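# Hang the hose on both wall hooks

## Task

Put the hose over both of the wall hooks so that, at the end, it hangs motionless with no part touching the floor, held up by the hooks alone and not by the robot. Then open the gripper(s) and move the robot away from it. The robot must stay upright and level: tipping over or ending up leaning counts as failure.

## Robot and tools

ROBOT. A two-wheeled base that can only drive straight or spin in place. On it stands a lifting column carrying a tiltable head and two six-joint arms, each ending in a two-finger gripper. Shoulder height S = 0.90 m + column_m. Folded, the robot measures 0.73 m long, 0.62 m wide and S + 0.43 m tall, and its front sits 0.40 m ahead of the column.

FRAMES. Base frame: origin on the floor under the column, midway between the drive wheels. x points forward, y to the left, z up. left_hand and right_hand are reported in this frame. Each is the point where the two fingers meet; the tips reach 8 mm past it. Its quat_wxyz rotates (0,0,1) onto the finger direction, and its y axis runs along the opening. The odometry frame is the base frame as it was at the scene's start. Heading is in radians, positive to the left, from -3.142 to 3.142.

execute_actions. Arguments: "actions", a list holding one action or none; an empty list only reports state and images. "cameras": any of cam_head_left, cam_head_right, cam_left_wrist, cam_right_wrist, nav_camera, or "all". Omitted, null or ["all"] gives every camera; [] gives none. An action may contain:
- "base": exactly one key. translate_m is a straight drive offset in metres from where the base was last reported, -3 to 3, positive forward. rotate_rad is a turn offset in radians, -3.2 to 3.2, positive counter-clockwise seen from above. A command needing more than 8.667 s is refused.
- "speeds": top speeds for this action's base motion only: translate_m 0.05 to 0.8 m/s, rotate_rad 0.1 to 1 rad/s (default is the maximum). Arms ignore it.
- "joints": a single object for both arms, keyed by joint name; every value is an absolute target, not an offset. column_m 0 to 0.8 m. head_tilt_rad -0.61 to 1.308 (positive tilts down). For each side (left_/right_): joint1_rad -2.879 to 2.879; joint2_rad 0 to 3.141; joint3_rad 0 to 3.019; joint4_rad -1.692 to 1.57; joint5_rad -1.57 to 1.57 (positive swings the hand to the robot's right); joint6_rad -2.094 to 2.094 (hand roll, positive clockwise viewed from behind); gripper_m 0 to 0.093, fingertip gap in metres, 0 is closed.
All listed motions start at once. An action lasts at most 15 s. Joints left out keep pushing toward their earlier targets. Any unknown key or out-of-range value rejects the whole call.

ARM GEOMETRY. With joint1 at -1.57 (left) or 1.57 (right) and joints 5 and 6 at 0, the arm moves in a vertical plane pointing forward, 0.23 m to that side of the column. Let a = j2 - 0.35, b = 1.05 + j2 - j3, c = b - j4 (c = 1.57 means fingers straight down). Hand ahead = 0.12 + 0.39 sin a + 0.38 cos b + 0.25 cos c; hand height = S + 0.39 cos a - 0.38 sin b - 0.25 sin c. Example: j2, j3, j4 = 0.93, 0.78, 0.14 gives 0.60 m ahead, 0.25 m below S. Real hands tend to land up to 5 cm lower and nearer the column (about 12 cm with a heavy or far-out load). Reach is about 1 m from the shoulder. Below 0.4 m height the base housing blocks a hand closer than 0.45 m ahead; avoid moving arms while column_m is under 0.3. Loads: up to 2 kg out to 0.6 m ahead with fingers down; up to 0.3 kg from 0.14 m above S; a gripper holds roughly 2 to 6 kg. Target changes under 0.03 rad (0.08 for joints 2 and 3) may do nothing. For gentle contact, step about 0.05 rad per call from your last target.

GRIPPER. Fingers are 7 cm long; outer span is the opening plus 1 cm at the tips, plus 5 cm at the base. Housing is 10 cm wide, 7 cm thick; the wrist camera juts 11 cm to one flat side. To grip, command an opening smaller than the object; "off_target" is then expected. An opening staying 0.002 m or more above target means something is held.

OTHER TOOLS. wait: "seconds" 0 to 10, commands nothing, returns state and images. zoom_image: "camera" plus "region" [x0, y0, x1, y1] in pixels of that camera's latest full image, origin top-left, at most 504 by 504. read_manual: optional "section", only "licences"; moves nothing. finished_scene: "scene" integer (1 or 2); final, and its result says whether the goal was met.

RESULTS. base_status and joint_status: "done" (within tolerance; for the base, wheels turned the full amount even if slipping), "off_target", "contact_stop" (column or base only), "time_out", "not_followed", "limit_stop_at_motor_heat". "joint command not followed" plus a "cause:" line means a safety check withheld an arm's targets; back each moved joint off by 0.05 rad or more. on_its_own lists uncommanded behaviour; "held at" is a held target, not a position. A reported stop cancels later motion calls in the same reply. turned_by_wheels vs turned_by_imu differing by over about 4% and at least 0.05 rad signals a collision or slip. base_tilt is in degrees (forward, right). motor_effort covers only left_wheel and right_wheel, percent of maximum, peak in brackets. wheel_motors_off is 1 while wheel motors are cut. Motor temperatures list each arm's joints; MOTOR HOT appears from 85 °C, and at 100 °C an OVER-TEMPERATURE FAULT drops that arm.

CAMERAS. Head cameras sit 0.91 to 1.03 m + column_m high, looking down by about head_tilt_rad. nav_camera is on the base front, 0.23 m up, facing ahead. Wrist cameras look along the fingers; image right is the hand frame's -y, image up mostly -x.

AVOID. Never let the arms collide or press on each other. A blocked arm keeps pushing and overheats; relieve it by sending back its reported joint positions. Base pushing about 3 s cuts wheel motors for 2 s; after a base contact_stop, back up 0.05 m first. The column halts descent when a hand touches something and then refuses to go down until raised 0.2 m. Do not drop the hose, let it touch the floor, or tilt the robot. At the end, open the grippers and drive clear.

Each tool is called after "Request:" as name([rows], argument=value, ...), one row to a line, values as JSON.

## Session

Request:
execute_actions([
  {"joints":{"head_tilt_rad":0.3}},
])

Scene clock: 0.87 s.
Motor temperatures (°C, as the motors report them): left_arm=[22 25 22 24 26 26] | right_arm=[24 26 26 24 24 26]
base_odometry: x=+0.000 y=+0.000 heading=+0.000 (m, m, rad; odometry frame)
turned_by_wheels: +0.000 (rad since the last result)
turned_by_imu: +0.000 (rad since the last result)
base_tilt: forward=+0.3 right=+0.6 (deg)
base_status: not commanded
joint_positions: column_m=+0.556 head_tilt_rad=+0.319 left_joint1_rad=-1.570 left_joint2_rad=+0.890 left_joint3_rad=+0.419 left_joint4_rad=-0.909 left_joint5_rad=+0.021 left_joint6_rad=-0.004 left_gripper_m=+0.095 right_joint1_rad=+1.548 right_joint2_rad=+0.895 right_joint3_rad=+0.384 right_joint4_rad=-0.940 right_joint5_rad=+0.047 right_joint6_rad=-0.081 right_gripper_m=+0.095
joint_status: all done
wheel_motors_off: 0
motor_effort: left_wheel=+2(2) right_wheel=+1(2) (%)
left_hand: x=+0.1578 y=+0.2211 z=+1.2453 quat_wxyz=(+0.415, +0.007, -0.910, +0.009) (m; base frame)
right_hand: x=+0.1328 y=-0.2381 z=+1.2578 quat_wxyz=(+0.448, +0.037, -0.893, +0.009) (m; base frame)
pictures: cam_head_left, cam_head_right, cam_left_wrist, cam_right_wrist, nav_camera
Images, in order (width x height): cam_head_left 672x504, cam_head_right 672x504, cam_left_wrist 504x504, cam_right_wrist 504x504, nav_camera 672x504.

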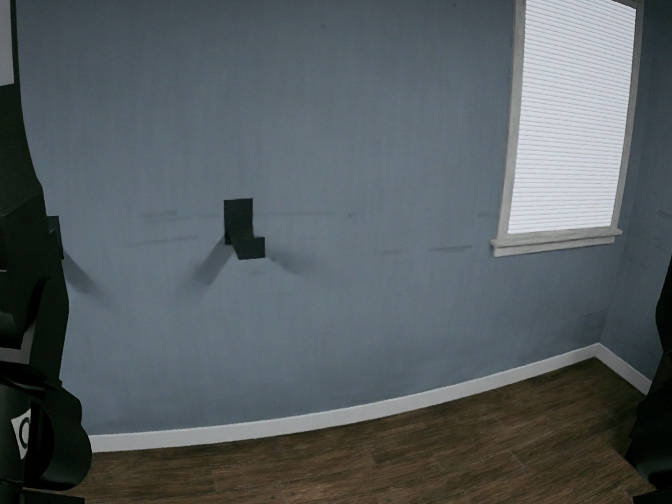

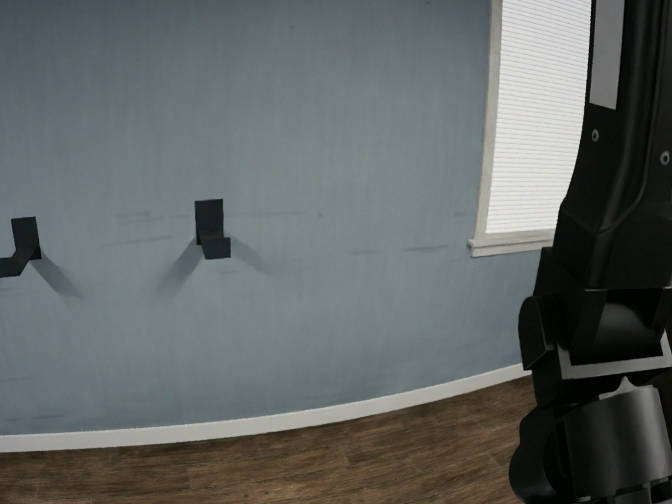

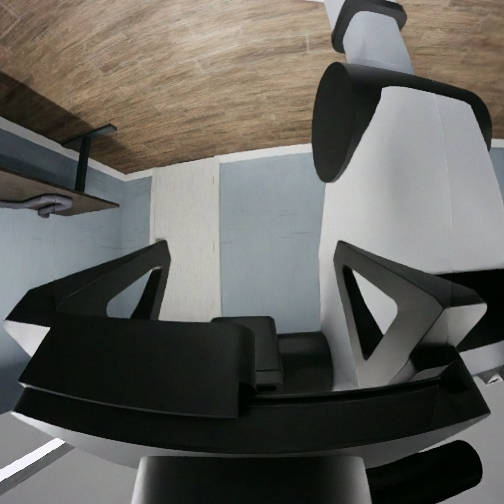

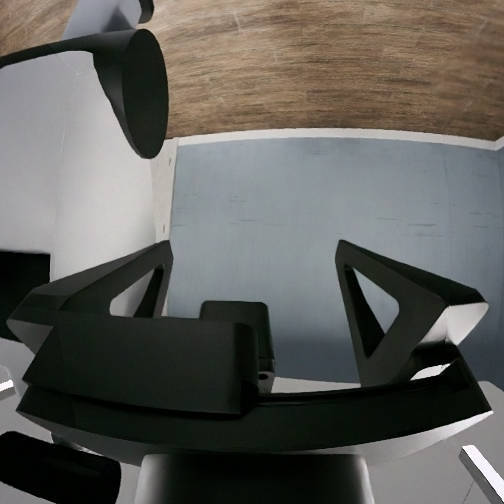

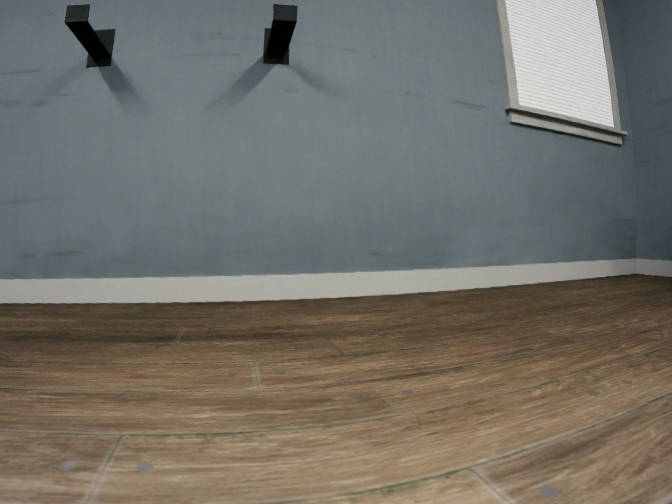

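The table is toward the left.

Request:
execute_actions([
  {"base":{"rotate_rad":1.7},"joints":{"head_tilt_rad":0.6}},
], cameras=["cam_head_left","cam_head_right"])

Scene clock: 4.63 s.
Motor temperatures (°C, as the motors report them): left_arm=[22 25 22 24 26 26] | right_arm=[24 26 26 24 24 26]
base_odometry: x=+0.000 y=+0.000 heading=+1.699 (m, m, rad; odometry frame)
turned_by_wheels: +1.699 (rad since the last result)
turned_by_imu: +1.686 (rad since the last result)
base_tilt: forward=+0.3 right=+0.6 (deg)
base_status: done
joint_positions: column_m=+0.556 head_tilt_rad=+0.603 left_joint1_rad=-1.570 left_joint2_rad=+0.890 left_joint3_rad=+0.419 left_joint4_rad=-0.909 left_joint5_rad=+0.021 left_joint6_rad=-0.004 left_gripper_m=+0.095 right_joint1_rad=+1.548 right_joint2_rad=+0.895 right_joint3_rad=+0.384 right_joint4_rad=-0.940 right_joint5_rad=+0.047 right_joint6_rad=-0.081 right_gripper_m=+0.095
joint_status: all done
wheel_motors_off: 0
motor_effort: left_wheel=+0(34) right_wheel=+1(30) (%)
left_hand: x=+0.1578 y=+0.2211 z=+1.2453 quat_wxyz=(+0.415, +0.007, -0.910, +0.009) (m; base frame)
right_hand: x=+0.1328 y=-0.2381 z=+1.2578 quat_wxyz=(+0.448, +0.037, -0.893, +0.009) (m; base frame)
pictures: cam_head_left, cam_head_right
Images, in order (width x height): cam_head_left 672x504, cam_head_right 672x504.

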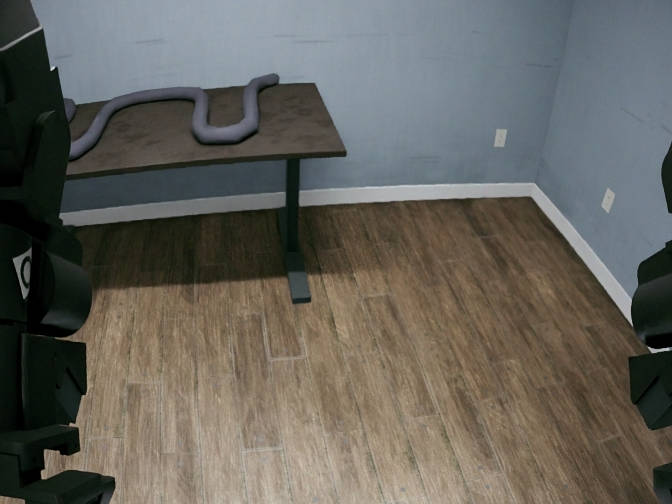

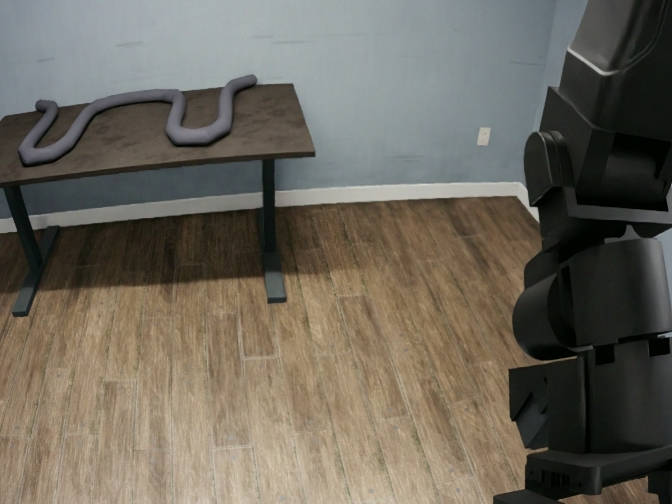

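Request:
execute_actions([
  {"base":{"rotate_rad":0.62}},
], cameras=[])

Request:
execute_actions([
  {"base":{"translate_m":1.15},"joints":{"column_m":0.7,"left_joint1_rad":-1.45,"left_joint2_rad":1.296,"left_joint3_rad":1.214,"left_joint4_rad":-0.436,"left_joint5_rad":0,"left_joint6_rad":0,"right_joint1_rad":1.5,"right_joint2_rad":1.296,"right_joint3_rad":1.214,"right_joint4_rad":-0.436,"right_joint5_rad":0,"right_joint6_rad":0}},
], cameras=[])

Request:
execute_actions([
  {"base":{"rotate_rad":-0.54},"joints":{"head_tilt_rad":1.0}},
], cameras=["cam_head_left","cam_head_right"])

Scene clock: 8.50 s.
Motor temperatures (°C, as the motors report them): left_arm=[22 25 22 24 26 26] | right_arm=[24 26 26 24 24 26]
base_odometry: x=+0.000 y=+0.000 heading=+2.319 (m, m, rad; odometry frame)
turned_by_wheels: +0.620 (rad since the last result)
turned_by_imu: +0.617 (rad since the last result)
base_tilt: forward=+0.3 right=+0.5 (deg)
base_status: done
joint_positions: column_m=+0.556 head_tilt_rad=+0.603 left_joint1_rad=-1.570 left_joint2_rad=+0.890 left_joint3_rad=+0.419 left_joint4_rad=-0.909 left_joint5_rad=+0.021 left_joint6_rad=-0.004 left_gripper_m=+0.095 right_joint1_rad=+1.548 right_joint2_rad=+0.895 right_joint3_rad=+0.384 right_joint4_rad=-0.940 right_joint5_rad=+0.047 right_joint6_rad=-0.081 right_gripper_m=+0.095
joint_status: not commanded
wheel_motors_off: 0
motor_effort: left_wheel=+0(28) right_wheel=-1(26) (%)
left_hand: x=+0.1578 y=+0.2211 z=+1.2453 quat_wxyz=(+0.415, +0.007, -0.910, +0.009) (m; base frame)
right_hand: x=+0.1328 y=-0.2381 z=+1.2578 quat_wxyz=(+0.448, +0.037, -0.893, +0.009) (m; base frame)
pictures: none
No camera images: the call's "cameras" was empty. Leave "cameras" out to get every camera's image.

Scene clock: 12.37 s.
Motor temperatures (°C, as the motors report them): left_arm=[22 25 22 24 26 26] | right_arm=[24 26 26 24 24 26]
base_odometry: x=-0.783 y=+0.843 heading=+2.319 (m, m, rad; odometry frame)
turned_by_wheels: +0.000 (rad since the last result)
turned_by_imu: -0.002 (rad since the last result)
base_tilt: forward=+0.3 right=+0.6 (deg)
base_status: done
joint_positions: column_m=+0.700 head_tilt_rad=+0.604 left_joint1_rad=-1.444 left_joint2_rad=+1.300 left_joint3_rad=+1.208 left_joint4_rad=-0.442 left_joint5_rad=+0.002 left_joint6_rad=-0.003 left_gripper_m=+0.095 right_joint1_rad=+1.510 right_joint2_rad=+1.293 right_joint3_rad=+1.199 right_joint4_rad=-0.436 right_joint5_rad=+0.003 right_joint6_rad=-0.013 right_gripper_m=+0.095
joint_status: all done
wheel_motors_off: 0
motor_effort: left_wheel=+0(44) right_wheel=+0(40) (%)
left_hand: x=+0.5924 y=+0.2975 z=+1.2358 quat_wxyz=(+0.005, +0.034, -0.998, -0.054) (m; base frame)
right_hand: x=+0.5936 y=-0.2612 z=+1.2350 quat_wxyz=(+0.003, -0.009, -1.000, +0.028) (m; base frame)
pictures: none
No camera images: the call's "cameras" was empty. Leave "cameras" out to get every camera's image.

Scene clock: 14.13 s.
Motor temperatures (°C, as the motors report them): left_arm=[22 25 22 24 26 26] | right_arm=[24 27 26 24 24 26]
base_odometry: x=-0.783 y=+0.843 heading=+1.780 (m, m, rad; odometry frame)
turned_by_wheels: -0.540 (rad since the last result)
turned_by_imu: -0.534 (rad since the last result)
base_tilt: forward=+0.3 right=+0.6 (deg)
base_status: done
joint_positions: column_m=+0.700 head_tilt_rad=+1.000 left_joint1_rad=-1.450 left_joint2_rad=+1.300 left_joint3_rad=+1.208 left_joint4_rad=-0.442 left_joint5_rad=+0.002 left_joint6_rad=-0.003 left_gripper_m=+0.095 right_joint1_rad=+1.506 right_joint2_rad=+1.293 right_joint3_rad=+1.199 right_joint4_rad=-0.436 right_joint5_rad=+0.001 right_joint6_rad=-0.013 right_gripper_m=+0.095
joint_status: all done
wheel_motors_off: 0
motor_effort: left_wheel=+0(35) right_wheel=+1(34) (%)
left_hand: x=+0.5927 y=+0.2941 z=+1.2354 quat_wxyz=(+0.005, +0.032, -0.998, -0.051) (m; base frame)
right_hand: x=+0.5935 y=-0.2629 z=+1.2351 quat_wxyz=(+0.003, -0.010, -1.000, +0.028) (m; base frame)
pictures: cam_head_left, cam_head_right
Images, in order (width x height): cam_head_left 672x504, cam_head_right 672x504.

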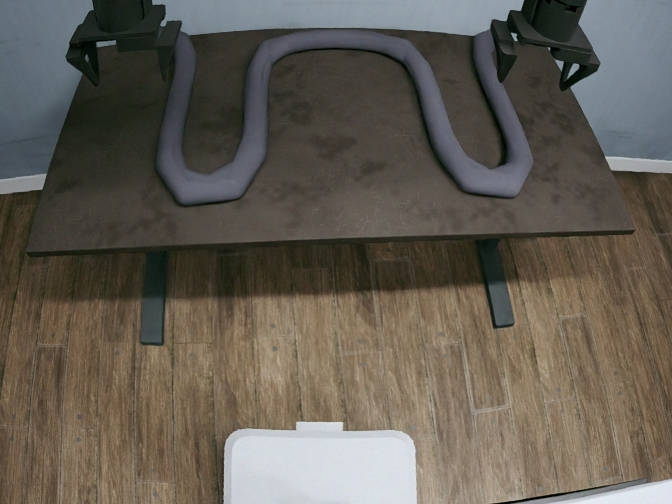

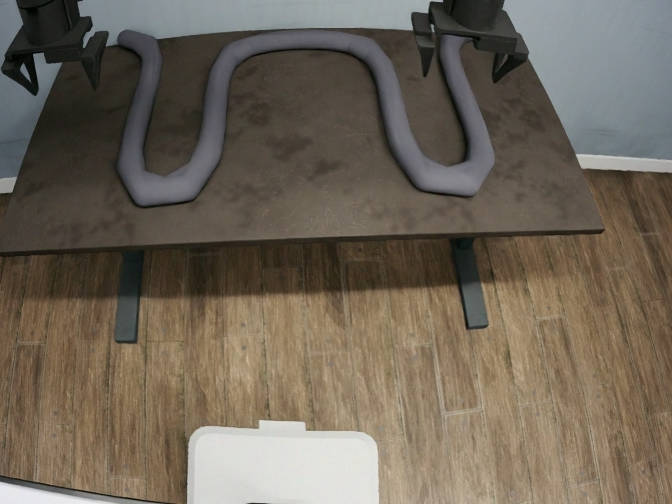

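Request:
execute_actions([
  {"base":{"translate_m":0.2},"joints":{"column_m":0.3,"head_tilt_rad":0.9,"left_joint1_rad":-1.69,"right_joint1_rad":1.6}},
], cameras=["cam_head_left","cam_left_wrist","cam_right_wrist"])

Scene clock: 21.27 s.
Motor temperatures (°C, as the motors report them): left_arm=[22 26 23 24 26 26] | right_arm=[24 27 26 24 24 26]
base_odometry: x=-0.824 y=+1.038 heading=+1.779 (m, m, rad; odometry frame)
turned_by_wheels: -0.001 (rad since the last result)
turned_by_imu: -0.001 (rad since the last result)
base_tilt: forward=+0.3 right=+0.6 (deg)
base_status: done
joint_positions: column_m=+0.300 head_tilt_rad=+0.914 left_joint1_rad=-1.691 left_joint2_rad=+1.300 left_joint3_rad=+1.209 left_joint4_rad=-0.442 left_joint5_rad=+0.001 left_joint6_rad=-0.003 left_gripper_m=+0.095 right_joint1_rad=+1.606 right_joint2_rad=+1.293 right_joint3_rad=+1.201 right_joint4_rad=-0.436 right_joint5_rad=+0.000 right_joint6_rad=-0.013 right_gripper_m=+0.095
joint_status: all done
wheel_motors_off: 0
motor_effort: left_wheel=-1(50) right_wheel=+1(43) (%)
left_hand: x=+0.5931 y=+0.1551 z=+0.8358 quat_wxyz=(+0.005, -0.029, -0.998, +0.052) (m; base frame)
right_hand: x=+0.5949 y=-0.2051 z=+0.8347 quat_wxyz=(+0.002, +0.015, -1.000, -0.015) (m; base frame)
pictures: cam_head_left, cam_left_wrist, cam_right_wrist
Images, in order (width x height): cam_head_left 672x504, cam_left_wrist 504x504, cam_right_wrist 504x504.

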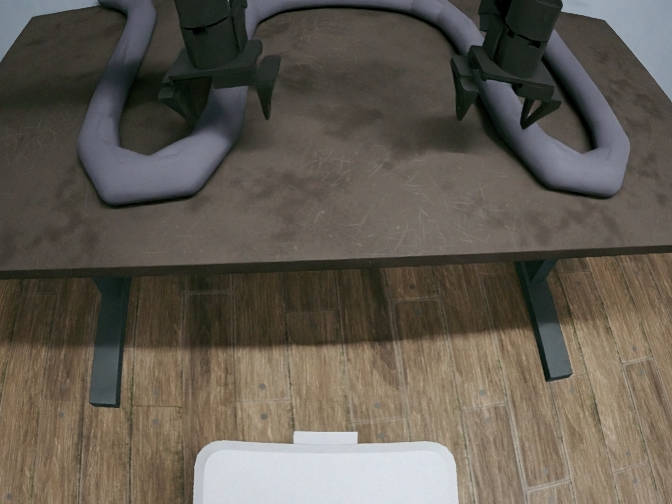

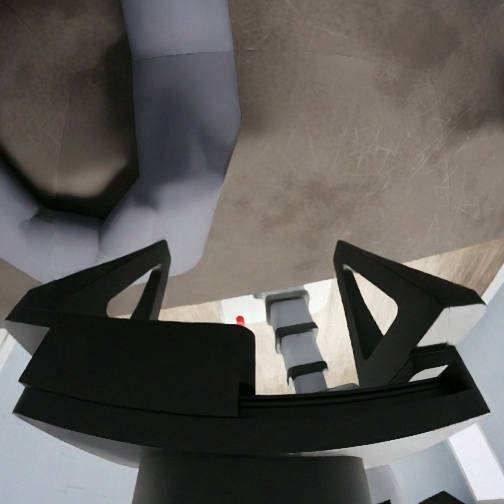

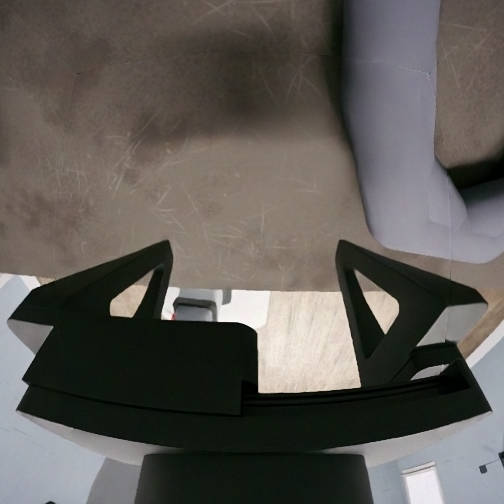

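Request:
execute_actions([
  {"base":{"translate_m":0.06},"joints":{"column_m":0.27,"left_joint1_rad":-1.6,"right_joint1_rad":1.48}},
], cameras=["cam_left_wrist","cam_right_wrist"])

Scene clock: 23.10 s.
Motor temperatures (°C, as the motors report them): left_arm=[22 26 23 24 26 26] | right_arm=[24 27 26 24 24 26]
base_odometry: x=-0.836 y=+1.097 heading=+1.778 (m, m, rad; odometry frame)
turned_by_wheels: -0.001 (rad since the last result)
turned_by_imu: -0.001 (rad since the last result)
base_tilt: forward=+0.3 right=+0.6 (deg)
base_status: done
joint_positions: column_m=+0.270 head_tilt_rad=+0.914 left_joint1_rad=-1.594 left_joint2_rad=+1.300 left_joint3_rad=+1.209 left_joint4_rad=-0.442 left_joint5_rad=+0.000 left_joint6_rad=-0.003 left_gripper_m=+0.095 right_joint1_rad=+1.469 right_joint2_rad=+1.293 right_joint3_rad=+1.201 right_joint4_rad=-0.436 right_joint5_rad=+0.001 right_joint6_rad=-0.013 right_gripper_m=+0.095
joint_status: all done
wheel_motors_off: 0
motor_effort: left_wheel=+0(34) right_wheel=+0(31) (%)
left_hand: x=+0.5951 y=+0.2113 z=+0.8022 quat_wxyz=(+0.005, -0.004, -1.000, +0.010) (m; base frame)
right_hand: x=+0.5934 y=-0.2842 z=+0.8069 quat_wxyz=(+0.002, -0.019, -0.999, +0.045) (m; base frame)
pictures: cam_left_wrist, cam_right_wrist
Images, in order (width x height): cam_left_wrist 504x504, cam_right_wrist 504x504.

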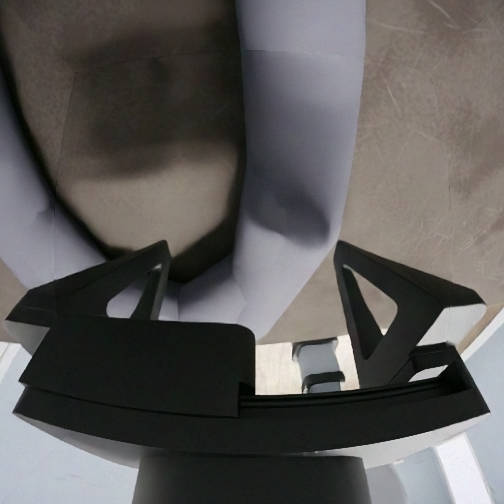

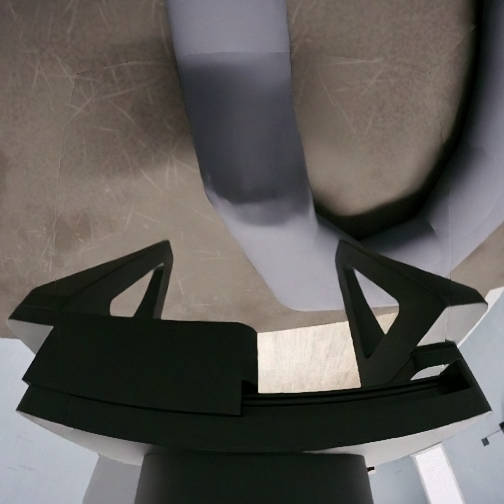

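Request:
execute_actions([
  {"base":{"translate_m":0.04},"joints":{"column_m":0.225,"left_joint1_rad":-1.65,"right_joint1_rad":1.5}},
], cameras=["cam_left_wrist","cam_right_wrist"])

Request:
execute_actions([
  {"joints":{"left_gripper_m":0.0,"right_gripper_m":0.0}},
], cameras=["cam_left_wrist","cam_right_wrist"])

Scene clock: 25.17 s.
Motor temperatures (°C, as the motors report them): left_arm=[22 26 23 24 26 26] | right_arm=[24 27 26 24 24 26]
base_odometry: x=-0.845 y=+1.136 heading=+1.778 (m, m, rad; odometry frame)
turned_by_wheels: +0.000 (rad since the last result)
turned_by_imu: +0.000 (rad since the last result)
base_tilt: forward=+0.3 right=+0.6 (deg)
base_status: done
joint_positions: column_m=+0.225 head_tilt_rad=+0.914 left_joint1_rad=-1.657 left_joint2_rad=+1.300 left_joint3_rad=+1.208 left_joint4_rad=-0.442 left_joint5_rad=+0.000 left_joint6_rad=-0.003 left_gripper_m=+0.095 right_joint1_rad=+1.488 right_joint2_rad=+1.293 right_joint3_rad=+1.201 right_joint4_rad=-0.436 right_joint5_rad=+0.001 right_joint6_rad=-0.013 right_gripper_m=+0.095
joint_status: all done
wheel_motors_off: 0
motor_effort: left_wheel=-1(33) right_wheel=+2(28) (%)
left_hand: x=+0.5936 y=+0.1747 z=+0.7589 quat_wxyz=(+0.006, -0.020, -0.999, +0.037) (m; base frame)
right_hand: x=+0.5941 y=-0.2733 z=+0.7610 quat_wxyz=(+0.002, -0.014, -0.999, +0.036) (m; base frame)
pictures: cam_left_wrist, cam_right_wrist
Images, in order (width x height): cam_left_wrist 504x504, cam_right_wrist 504x504.

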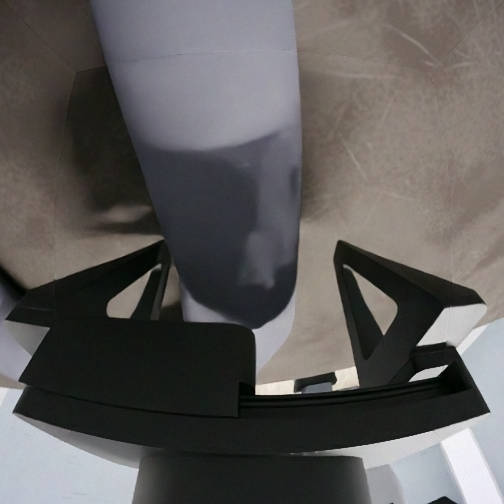

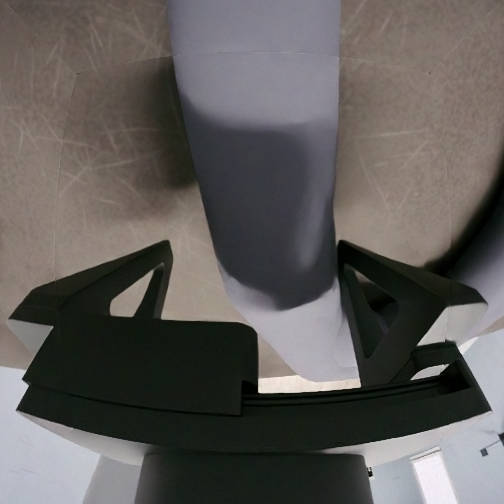

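Scene clock: 25.90 s.
Motor temperatures (°C, as the motors report them): left_arm=[22 26 23 24 26 26] | right_arm=[24 27 26 24 24 26]
base_odometry: x=-0.845 y=+1.136 heading=+1.778 (m, m, rad; odometry frame)
turned_by_wheels: +0.000 (rad since the last result)
turned_by_imu: +0.000 (rad since the last result)
base_tilt: forward=+0.3 right=+0.6 (deg)
base_status: not commanded
joint_positions: column_m=+0.225 head_tilt_rad=+0.914 left_joint1_rad=-1.655 left_joint2_rad=+1.300 left_joint3_rad=+1.208 left_joint4_rad=-0.442 left_joint5_rad=+0.000 left_joint6_rad=-0.003 left_gripper_m=+0.059 right_joint1_rad=+1.488 right_joint2_rad=+1.293 right_joint3_rad=+1.201 right_joint4_rad=-0.436 right_joint5_rad=+0.004 right_joint6_rad=-0.013 right_gripper_m=+0.060
joint_status: left_gripper_m off_target (ended at +0.059, target +0.000); right_gripper_m off_target (ended at +0.060, target +0.000)
wheel_motors_off: 0
motor_effort: left_wheel=-1(1) right_wheel=+2(1) (%)
left_hand: x=+0.5937 y=+0.1760 z=+0.7588 quat_wxyz=(+0.006, -0.020, -0.999, +0.036) (m; base frame)
right_hand: x=+0.5941 y=-0.2737 z=+0.7611 quat_wxyz=(+0.002, -0.014, -0.999, +0.038) (m; base frame)
pictures: cam_left_wrist, cam_right_wrist
Images, in order (width x height): cam_left_wrist 504x504, cam_right_wrist 504x504.

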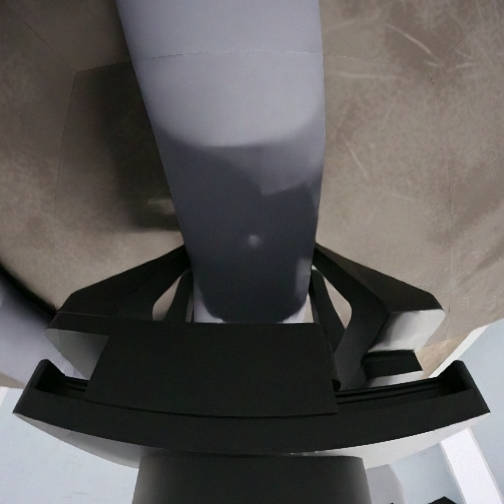

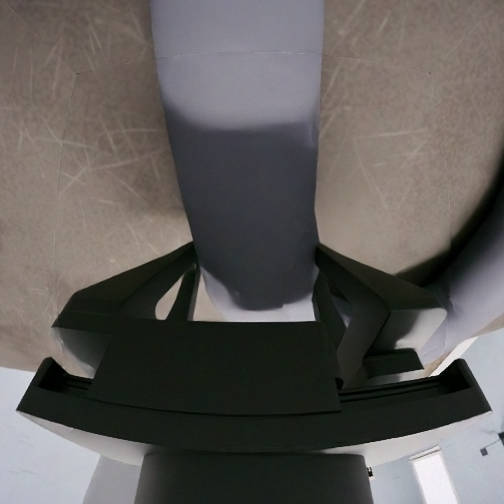

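Request:
execute_actions([
  {"joints":{"column_m":0.8,"head_tilt_rad":0.6}},
], cameras=[])

Request:
execute_actions([
  {"base":{"translate_m":-1.02},"speeds":{"translate_m":0.35},"joints":{"left_joint6_rad":1.5,"right_joint6_rad":-1.5,"left_joint1_rad":-1.4,"right_joint1_rad":1.4}},
], cameras=["cam_head_left"])

Request:
execute_actions([
  {"base":{"rotate_rad":-1.58},"speeds":{"rotate_rad":0.6}},
], cameras=["cam_head_left","cam_head_right"])

Scene clock: 36.10 s.
Motor temperatures (°C, as the motors report them): left_arm=[22 26 23 24 26 26] | right_arm=[24 28 26 24 24 26]
base_odometry: x=-0.845 y=+1.136 heading=+1.778 (m, m, rad; odometry frame)
turned_by_wheels: +0.000 (rad since the last result)
turned_by_imu: +0.001 (rad since the last result)
base_tilt: forward=+0.3 right=+0.6 (deg)
base_status: not commanded
joint_positions: column_m=+0.800 head_tilt_rad=+0.617 left_joint1_rad=-1.655 left_joint2_rad=+1.307 left_joint3_rad=+1.208 left_joint4_rad=-0.442 left_joint5_rad=+0.000 left_joint6_rad=-0.003 left_gripper_m=+0.059 right_joint1_rad=+1.488 right_joint2_rad=+1.314 right_joint3_rad=+1.201 right_joint4_rad=-0.436 right_joint5_rad=-0.002 right_joint6_rad=-0.013 right_gripper_m=+0.060
joint_status: all done
wheel_motors_off: 0
motor_effort: left_wheel=-1(2) right_wheel=+0(0) (%)
left_hand: x=+0.5913 y=+0.1761 z=+1.3306 quat_wxyz=(+0.009, -0.020, -0.999, +0.036) (m; base frame)
right_hand: x=+0.5863 y=-0.2730 z=+1.3260 quat_wxyz=(+0.013, -0.015, -0.999, +0.034) (m; base frame)
pictures: none
No camera images: the call's "cameras" was empty. Leave "cameras" out to get every camera's image.

Scene clock: 40.40 s.
Motor temperatures (°C, as the motors report them): left_arm=[22 26 23 24 26 26] | right_arm=[24 28 26 24 24 26]
base_odometry: x=-0.635 y=+0.138 heading=+1.777 (m, m, rad; odometry frame)
turned_by_wheels: -0.001 (rad since the last result)
turned_by_imu: +0.002 (rad since the last result)
base_tilt: forward=+0.3 right=+0.6 (deg)
base_status: done
joint_positions: column_m=+0.800 head_tilt_rad=+0.617 left_joint1_rad=-1.401 left_joint2_rad=+1.324 left_joint3_rad=+1.192 left_joint4_rad=-0.442 left_joint5_rad=+0.004 left_joint6_rad=+1.489 left_gripper_m=+0.060 right_joint1_rad=+1.407 right_joint2_rad=+1.329 right_joint3_rad=+1.201 right_joint4_rad=-0.435 right_joint5_rad=-0.002 right_joint6_rad=-1.482 right_gripper_m=+0.060
joint_status: all done
wheel_motors_off: 0
motor_effort: left_wheel=-2(33) right_wheel=-2(41) (%)
left_hand: x=+0.5724 y=+0.3222 z=+1.3255 quat_wxyz=(+0.066, -0.643, -0.763, -0.035) (m; base frame)
right_hand: x=+0.5778 y=-0.3202 z=+1.3242 quat_wxyz=(+0.061, +0.642, -0.764, +0.038) (m; base frame)
pictures: cam_head_left
Images, in order (width x height): cam_head_left 672x504.

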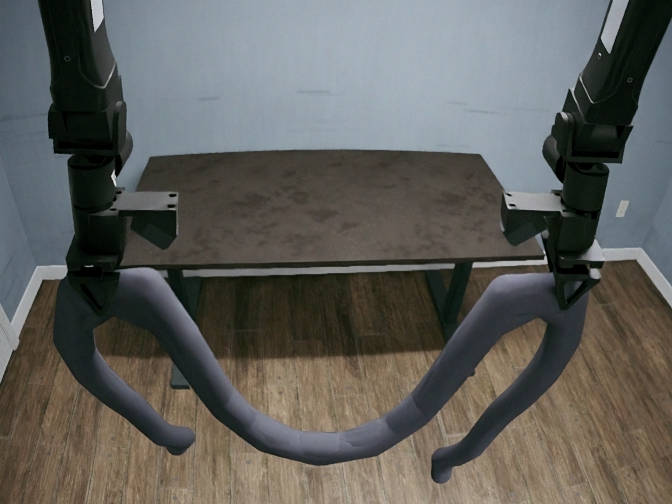

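Scene clock: 43.93 s.
Motor temperatures (°C, as the motors report them): left_arm=[22 27 23 24 26 26] | right_arm=[24 28 26 24 24 26]
base_odometry: x=-0.635 y=+0.138 heading=+0.197 (m, m, rad; odometry frame)
turned_by_wheels: -1.580 (rad since the last result)
turned_by_imu: -1.567 (rad since the last result)
base_tilt: forward=+0.3 right=+0.6 (deg)
base_status: done
joint_positions: column_m=+0.800 head_tilt_rad=+0.617 left_joint1_rad=-1.408 left_joint2_rad=+1.324 left_joint3_rad=+1.195 left_joint4_rad=-0.442 left_joint5_rad=+0.007 left_joint6_rad=+1.489 left_gripper_m=+0.060 right_joint1_rad=+1.407 right_joint2_rad=+1.329 right_joint3_rad=+1.201 right_joint4_rad=-0.435 right_joint5_rad=+0.002 right_joint6_rad=-1.482 right_gripper_m=+0.060
joint_status: not commanded
wheel_motors_off: 0
motor_effort: left_wheel=+0(44) right_wheel=-1(39) (%)
left_hand: x=+0.5742 y=+0.3175 z=+1.3252 quat_wxyz=(+0.062, -0.644, -0.762, -0.033) (m; base frame)
right_hand: x=+0.5778 y=-0.3209 z=+1.3243 quat_wxyz=(+0.062, +0.641, -0.764, +0.039) (m; base frame)
pictures: cam_head_left, cam_head_right
Images, in order (width x height): cam_head_left 672x504, cam_head_right 672x504.

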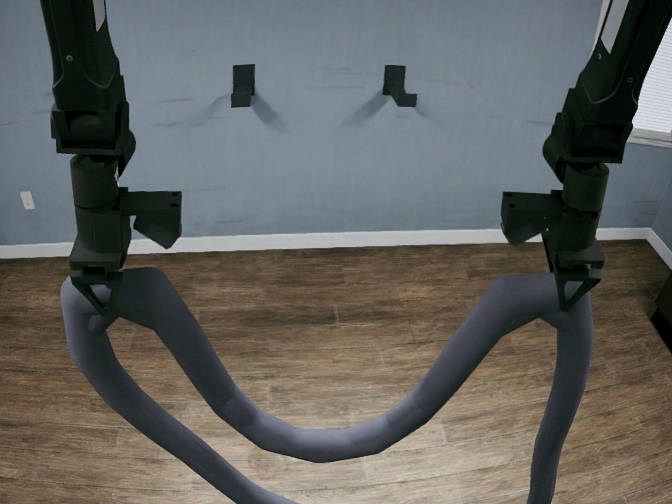

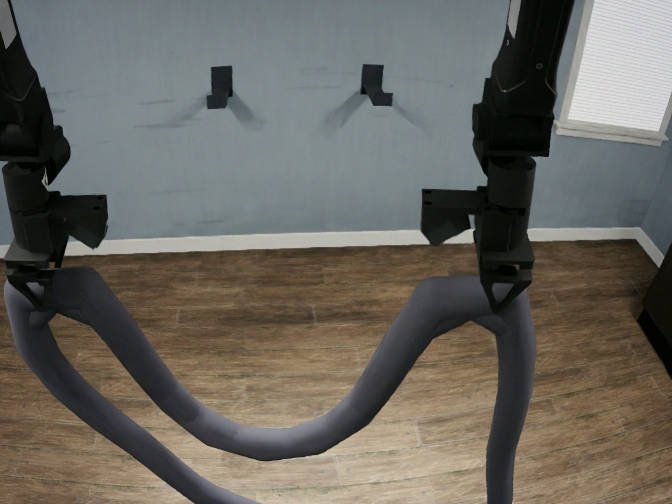

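Request:
execute_actions([
  {"base":{"translate_m":1.3},"speeds":{"translate_m":0.5},"joints":{"left_joint1_rad":-1.2,"right_joint1_rad":1.2,"head_tilt_rad":0.8}},
], cameras=["cam_head_left","cam_head_right"])

Scene clock: 49.27 s.
Motor temperatures (°C, as the motors report them): left_arm=[22 27 23 24 26 26] | right_arm=[24 28 26 24 25 26]
base_odometry: x=+0.640 y=+0.393 heading=+0.197 (m, m, rad; odometry frame)
turned_by_wheels: +0.000 (rad since the last result)
turned_by_imu: -0.003 (rad since the last result)
base_tilt: forward=+0.3 right=+0.5 (deg)
base_status: done
joint_positions: column_m=+0.800 head_tilt_rad=+0.802 left_joint1_rad=-1.221 left_joint2_rad=+1.324 left_joint3_rad=+1.196 left_joint4_rad=-0.442 left_joint5_rad=+0.014 left_joint6_rad=+1.492 left_gripper_m=+0.059 right_joint1_rad=+1.206 right_joint2_rad=+1.329 right_joint3_rad=+1.201 right_joint4_rad=-0.438 right_joint5_rad=-0.014 right_joint6_rad=-1.485 right_gripper_m=+0.060
joint_status: all done
wheel_motors_off: 0
motor_effort: left_wheel=+0(45) right_wheel=-1(41) (%)
left_hand: x=+0.5619 y=+0.4215 z=+1.3487 quat_wxyz=(+0.112, -0.602, -0.785, -0.089) (m; base frame)
right_hand: x=+0.5623 y=-0.4316 z=+1.3502 quat_wxyz=(+0.115, +0.596, -0.789, +0.096) (m; base frame)
pictures: cam_head_left, cam_head_right
Images, in order (width x height): cam_head_left 672x504, cam_head_right 672x504.

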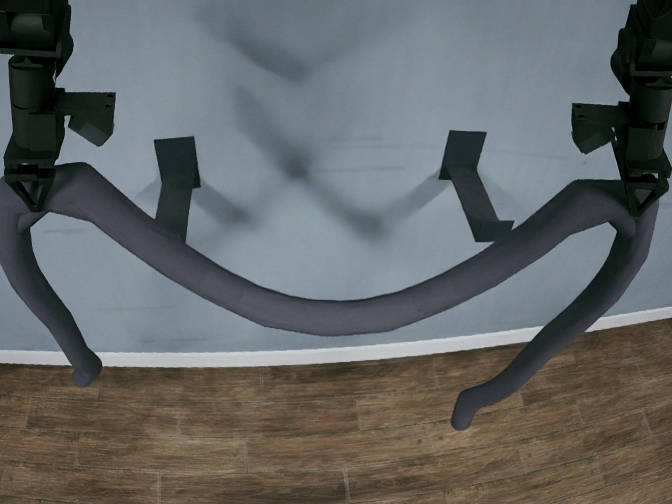

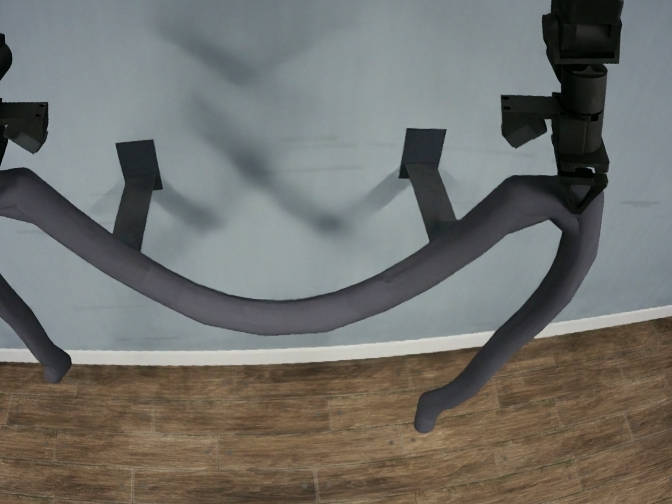

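Request:
execute_actions([
  {"base":{"rotate_rad":0.1}},
], cameras=[])

Request:
execute_actions([
  {"base":{"translate_m":0.2},"speeds":{"translate_m":0.25},"joints":{"head_tilt_rad":0.65}},
], cameras=["cam_head_left","cam_head_right","cam_left_wrist","cam_right_wrist"])

Scene clock: 51.47 s.
Motor temperatures (°C, as the motors report them): left_arm=[22 27 23 24 26 26] | right_arm=[24 28 26 24 25 26]
base_odometry: x=+0.640 y=+0.393 heading=+0.296 (m, m, rad; odometry frame)
turned_by_wheels: +0.099 (rad since the last result)
turned_by_imu: +0.098 (rad since the last result)
base_tilt: forward=+0.3 right=+0.6 (deg)
base_status: done
joint_positions: column_m=+0.800 head_tilt_rad=+0.802 left_joint1_rad=-1.219 left_joint2_rad=+1.324 left_joint3_rad=+1.196 left_joint4_rad=-0.442 left_joint5_rad=+0.014 left_joint6_rad=+1.492 left_gripper_m=+0.059 right_joint1_rad=+1.212 right_joint2_rad=+1.329 right_joint3_rad=+1.201 right_joint4_rad=-0.438 right_joint5_rad=-0.016 right_joint6_rad=-1.485 right_gripper_m=+0.060
joint_status: not commanded
wheel_motors_off: 0
motor_effort: left_wheel=-1(39) right_wheel=+0(28) (%)
left_hand: x=+0.5617 y=+0.4226 z=+1.3490 quat_wxyz=(+0.113, -0.602, -0.785, -0.090) (m; base frame)
right_hand: x=+0.5629 y=-0.4280 z=+1.3491 quat_wxyz=(+0.112, +0.598, -0.788, +0.093) (m; base frame)
pictures: none
No camera images: the call's "cameras" was empty. Leave "cameras" out to get every camera's image.

Scene clock: 53.40 s.
Motor temperatures (°C, as the motors report them): left_arm=[22 27 23 24 26 26] | right_arm=[24 28 26 24 25 26]
base_odometry: x=+0.831 y=+0.451 heading=+0.297 (m, m, rad; odometry frame)
turned_by_wheels: +0.001 (rad since the last result)
turned_by_imu: +0.000 (rad since the last result)
base_tilt: forward=+0.3 right=+0.6 (deg)
base_status: done
joint_positions: column_m=+0.800 head_tilt_rad=+0.666 left_joint1_rad=-1.220 left_joint2_rad=+1.324 left_joint3_rad=+1.197 left_joint4_rad=-0.442 left_joint5_rad=+0.014 left_joint6_rad=+1.492 left_gripper_m=+0.059 right_joint1_rad=+1.212 right_joint2_rad=+1.329 right_joint3_rad=+1.201 right_joint4_rad=-0.438 right_joint5_rad=-0.015 right_joint6_rad=-1.485 right_gripper_m=+0.060
joint_status: all done
wheel_motors_off: 0
motor_effort: left_wheel=+2(47) right_wheel=-3(28) (%)
left_hand: x=+0.5623 y=+0.4222 z=+1.3490 quat_wxyz=(+0.112, -0.602, -0.785, -0.090) (m; base frame)
right_hand: x=+0.5628 y=-0.4282 z=+1.3491 quat_wxyz=(+0.113, +0.598, -0.788, +0.094) (m; base frame)
pictures: cam_head_left, cam_head_right, cam_left_wrist, cam_right_wrist
Images, in order (width x height): cam_head_left 672x504, cam_head_right 672x504, cam_left_wrist 504x504, cam_right_wrist 504x504.

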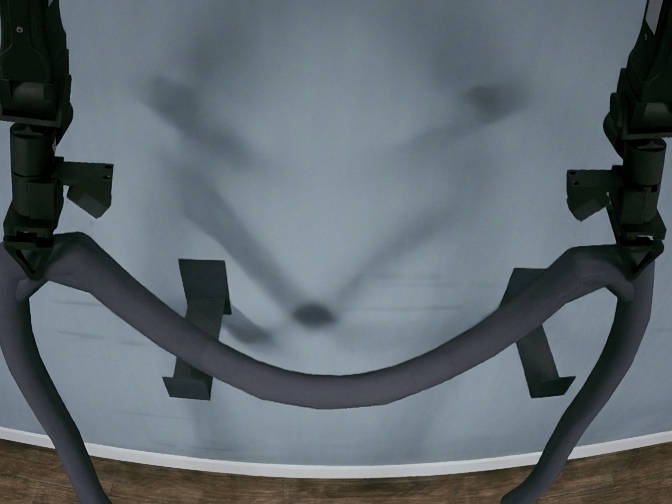

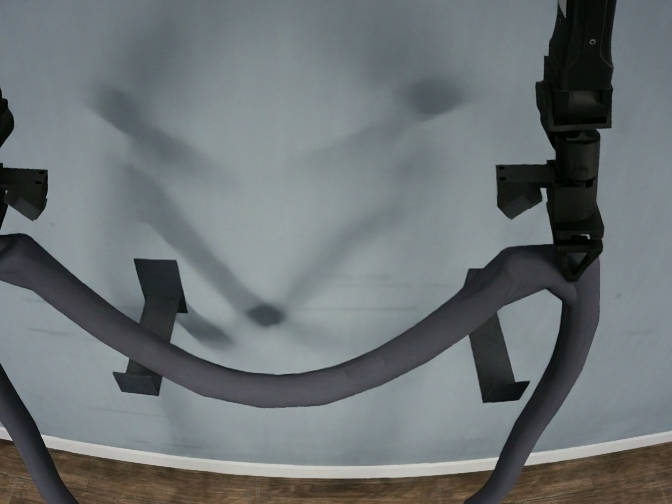

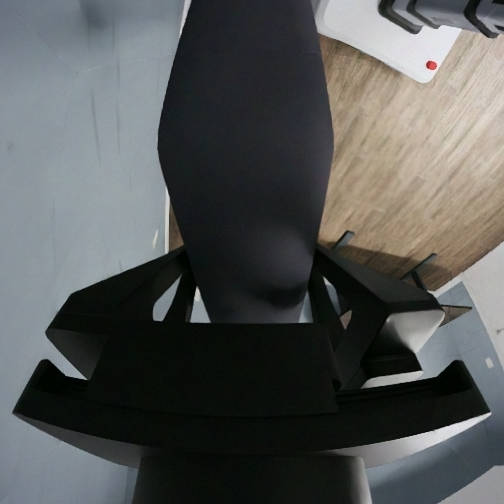

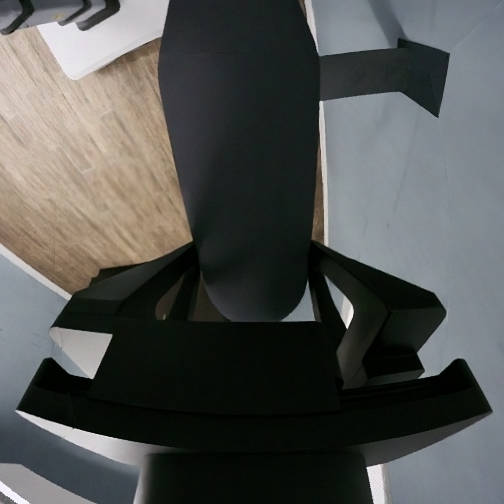

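Request:
execute_actions([
  {"base":{"translate_m":0.08},"speeds":{"translate_m":0.2},"joints":{"head_tilt_rad":0.85}},
], cameras=[])

Request:
execute_actions([
  {"joints":{"column_m":0.62}},
], cameras=["cam_head_left","cam_head_right"])

Scene clock: 56.00 s.
Motor temperatures (°C, as the motors report them): left_arm=[22 27 23 24 26 26] | right_arm=[24 29 26 24 25 26]
base_odometry: x=+0.908 y=+0.475 heading=+0.297 (m, m, rad; odometry frame)
turned_by_wheels: +0.000 (rad since the last result)
turned_by_imu: +0.000 (rad since the last result)
base_tilt: forward=+0.3 right=+0.6 (deg)
base_status: done
joint_positions: column_m=+0.800 head_tilt_rad=+0.852 left_joint1_rad=-1.220 left_joint2_rad=+1.325 left_joint3_rad=+1.196 left_joint4_rad=-0.442 left_joint5_rad=+0.014 left_joint6_rad=+1.492 left_gripper_m=+0.059 right_joint1_rad=+1.212 right_joint2_rad=+1.330 right_joint3_rad=+1.201 right_joint4_rad=-0.441 right_joint5_rad=-0.014 right_joint6_rad=-1.485 right_gripper_m=+0.060
joint_status: all done
wheel_motors_off: 0
motor_effort: left_wheel=+1(37) right_wheel=-1(26) (%)
left_hand: x=+0.5615 y=+0.4220 z=+1.3486 quat_wxyz=(+0.113, -0.602, -0.785, -0.089) (m; base frame)
right_hand: x=+0.5616 y=-0.4283 z=+1.3487 quat_wxyz=(+0.115, +0.597, -0.788, +0.093) (m; base frame)
pictures: none
No camera images: the call's "cameras" was empty. Leave "cameras" out to get every camera's image.

Scene clock: 58.90 s.
Motor temperatures (°C, as the motors report them): left_arm=[22 27 23 24 26 26] | right_arm=[24 29 26 24 25 26]
base_odometry: x=+0.908 y=+0.475 heading=+0.297 (m, m, rad; odometry frame)
turned_by_wheels: +0.000 (rad since the last result)
turned_by_imu: +0.000 (rad since the last result)
base_tilt: forward=+0.3 right=+0.6 (deg)
base_status: not commanded
joint_positions: column_m=+0.620 head_tilt_rad=+0.852 left_joint1_rad=-1.220 left_joint2_rad=+1.325 left_joint3_rad=+1.196 left_joint4_rad=-0.442 left_joint5_rad=+0.016 left_joint6_rad=+1.493 left_gripper_m=+0.059 right_joint1_rad=+1.212 right_joint2_rad=+1.330 right_joint3_rad=+1.201 right_joint4_rad=-0.446 right_joint5_rad=-0.008 right_joint6_rad=-1.485 right_gripper_m=+0.060
joint_status: all done
wheel_motors_off: 0
motor_effort: left_wheel=+1(1) right_wheel=-1(0) (%)
left_hand: x=+0.5615 y=+0.4217 z=+1.1687 quat_wxyz=(+0.112, -0.603, -0.785, -0.089) (m; base frame)
right_hand: x=+0.5602 y=-0.4289 z=+1.1691 quat_wxyz=(+0.118, +0.597, -0.788, +0.092) (m; base frame)
pictures: cam_head_left, cam_head_right
Images, in order (width x height): cam_head_left 672x504, cam_head_right 672x504.

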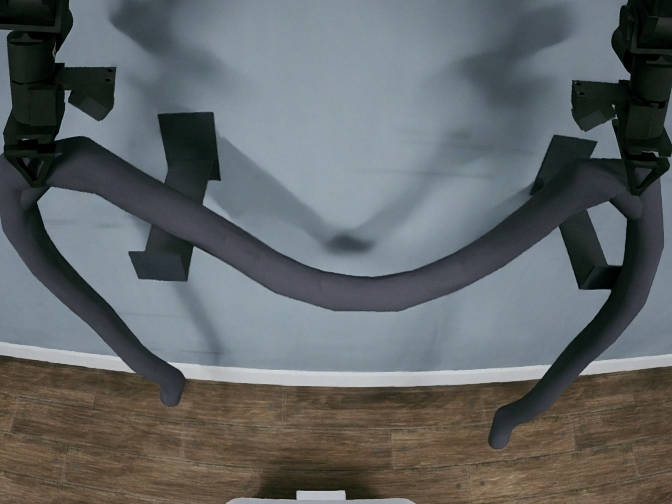

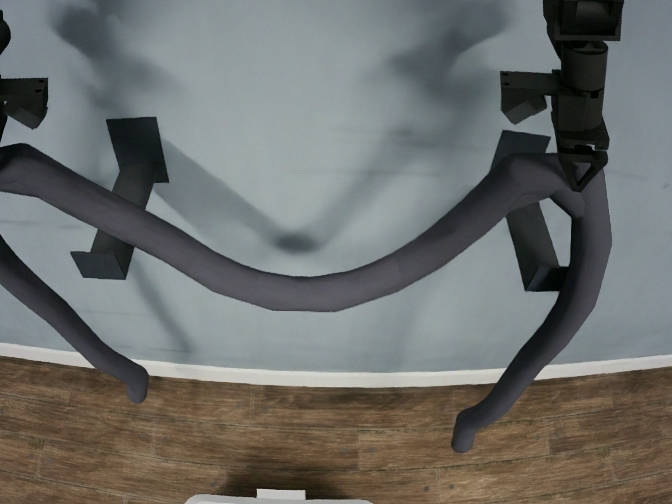

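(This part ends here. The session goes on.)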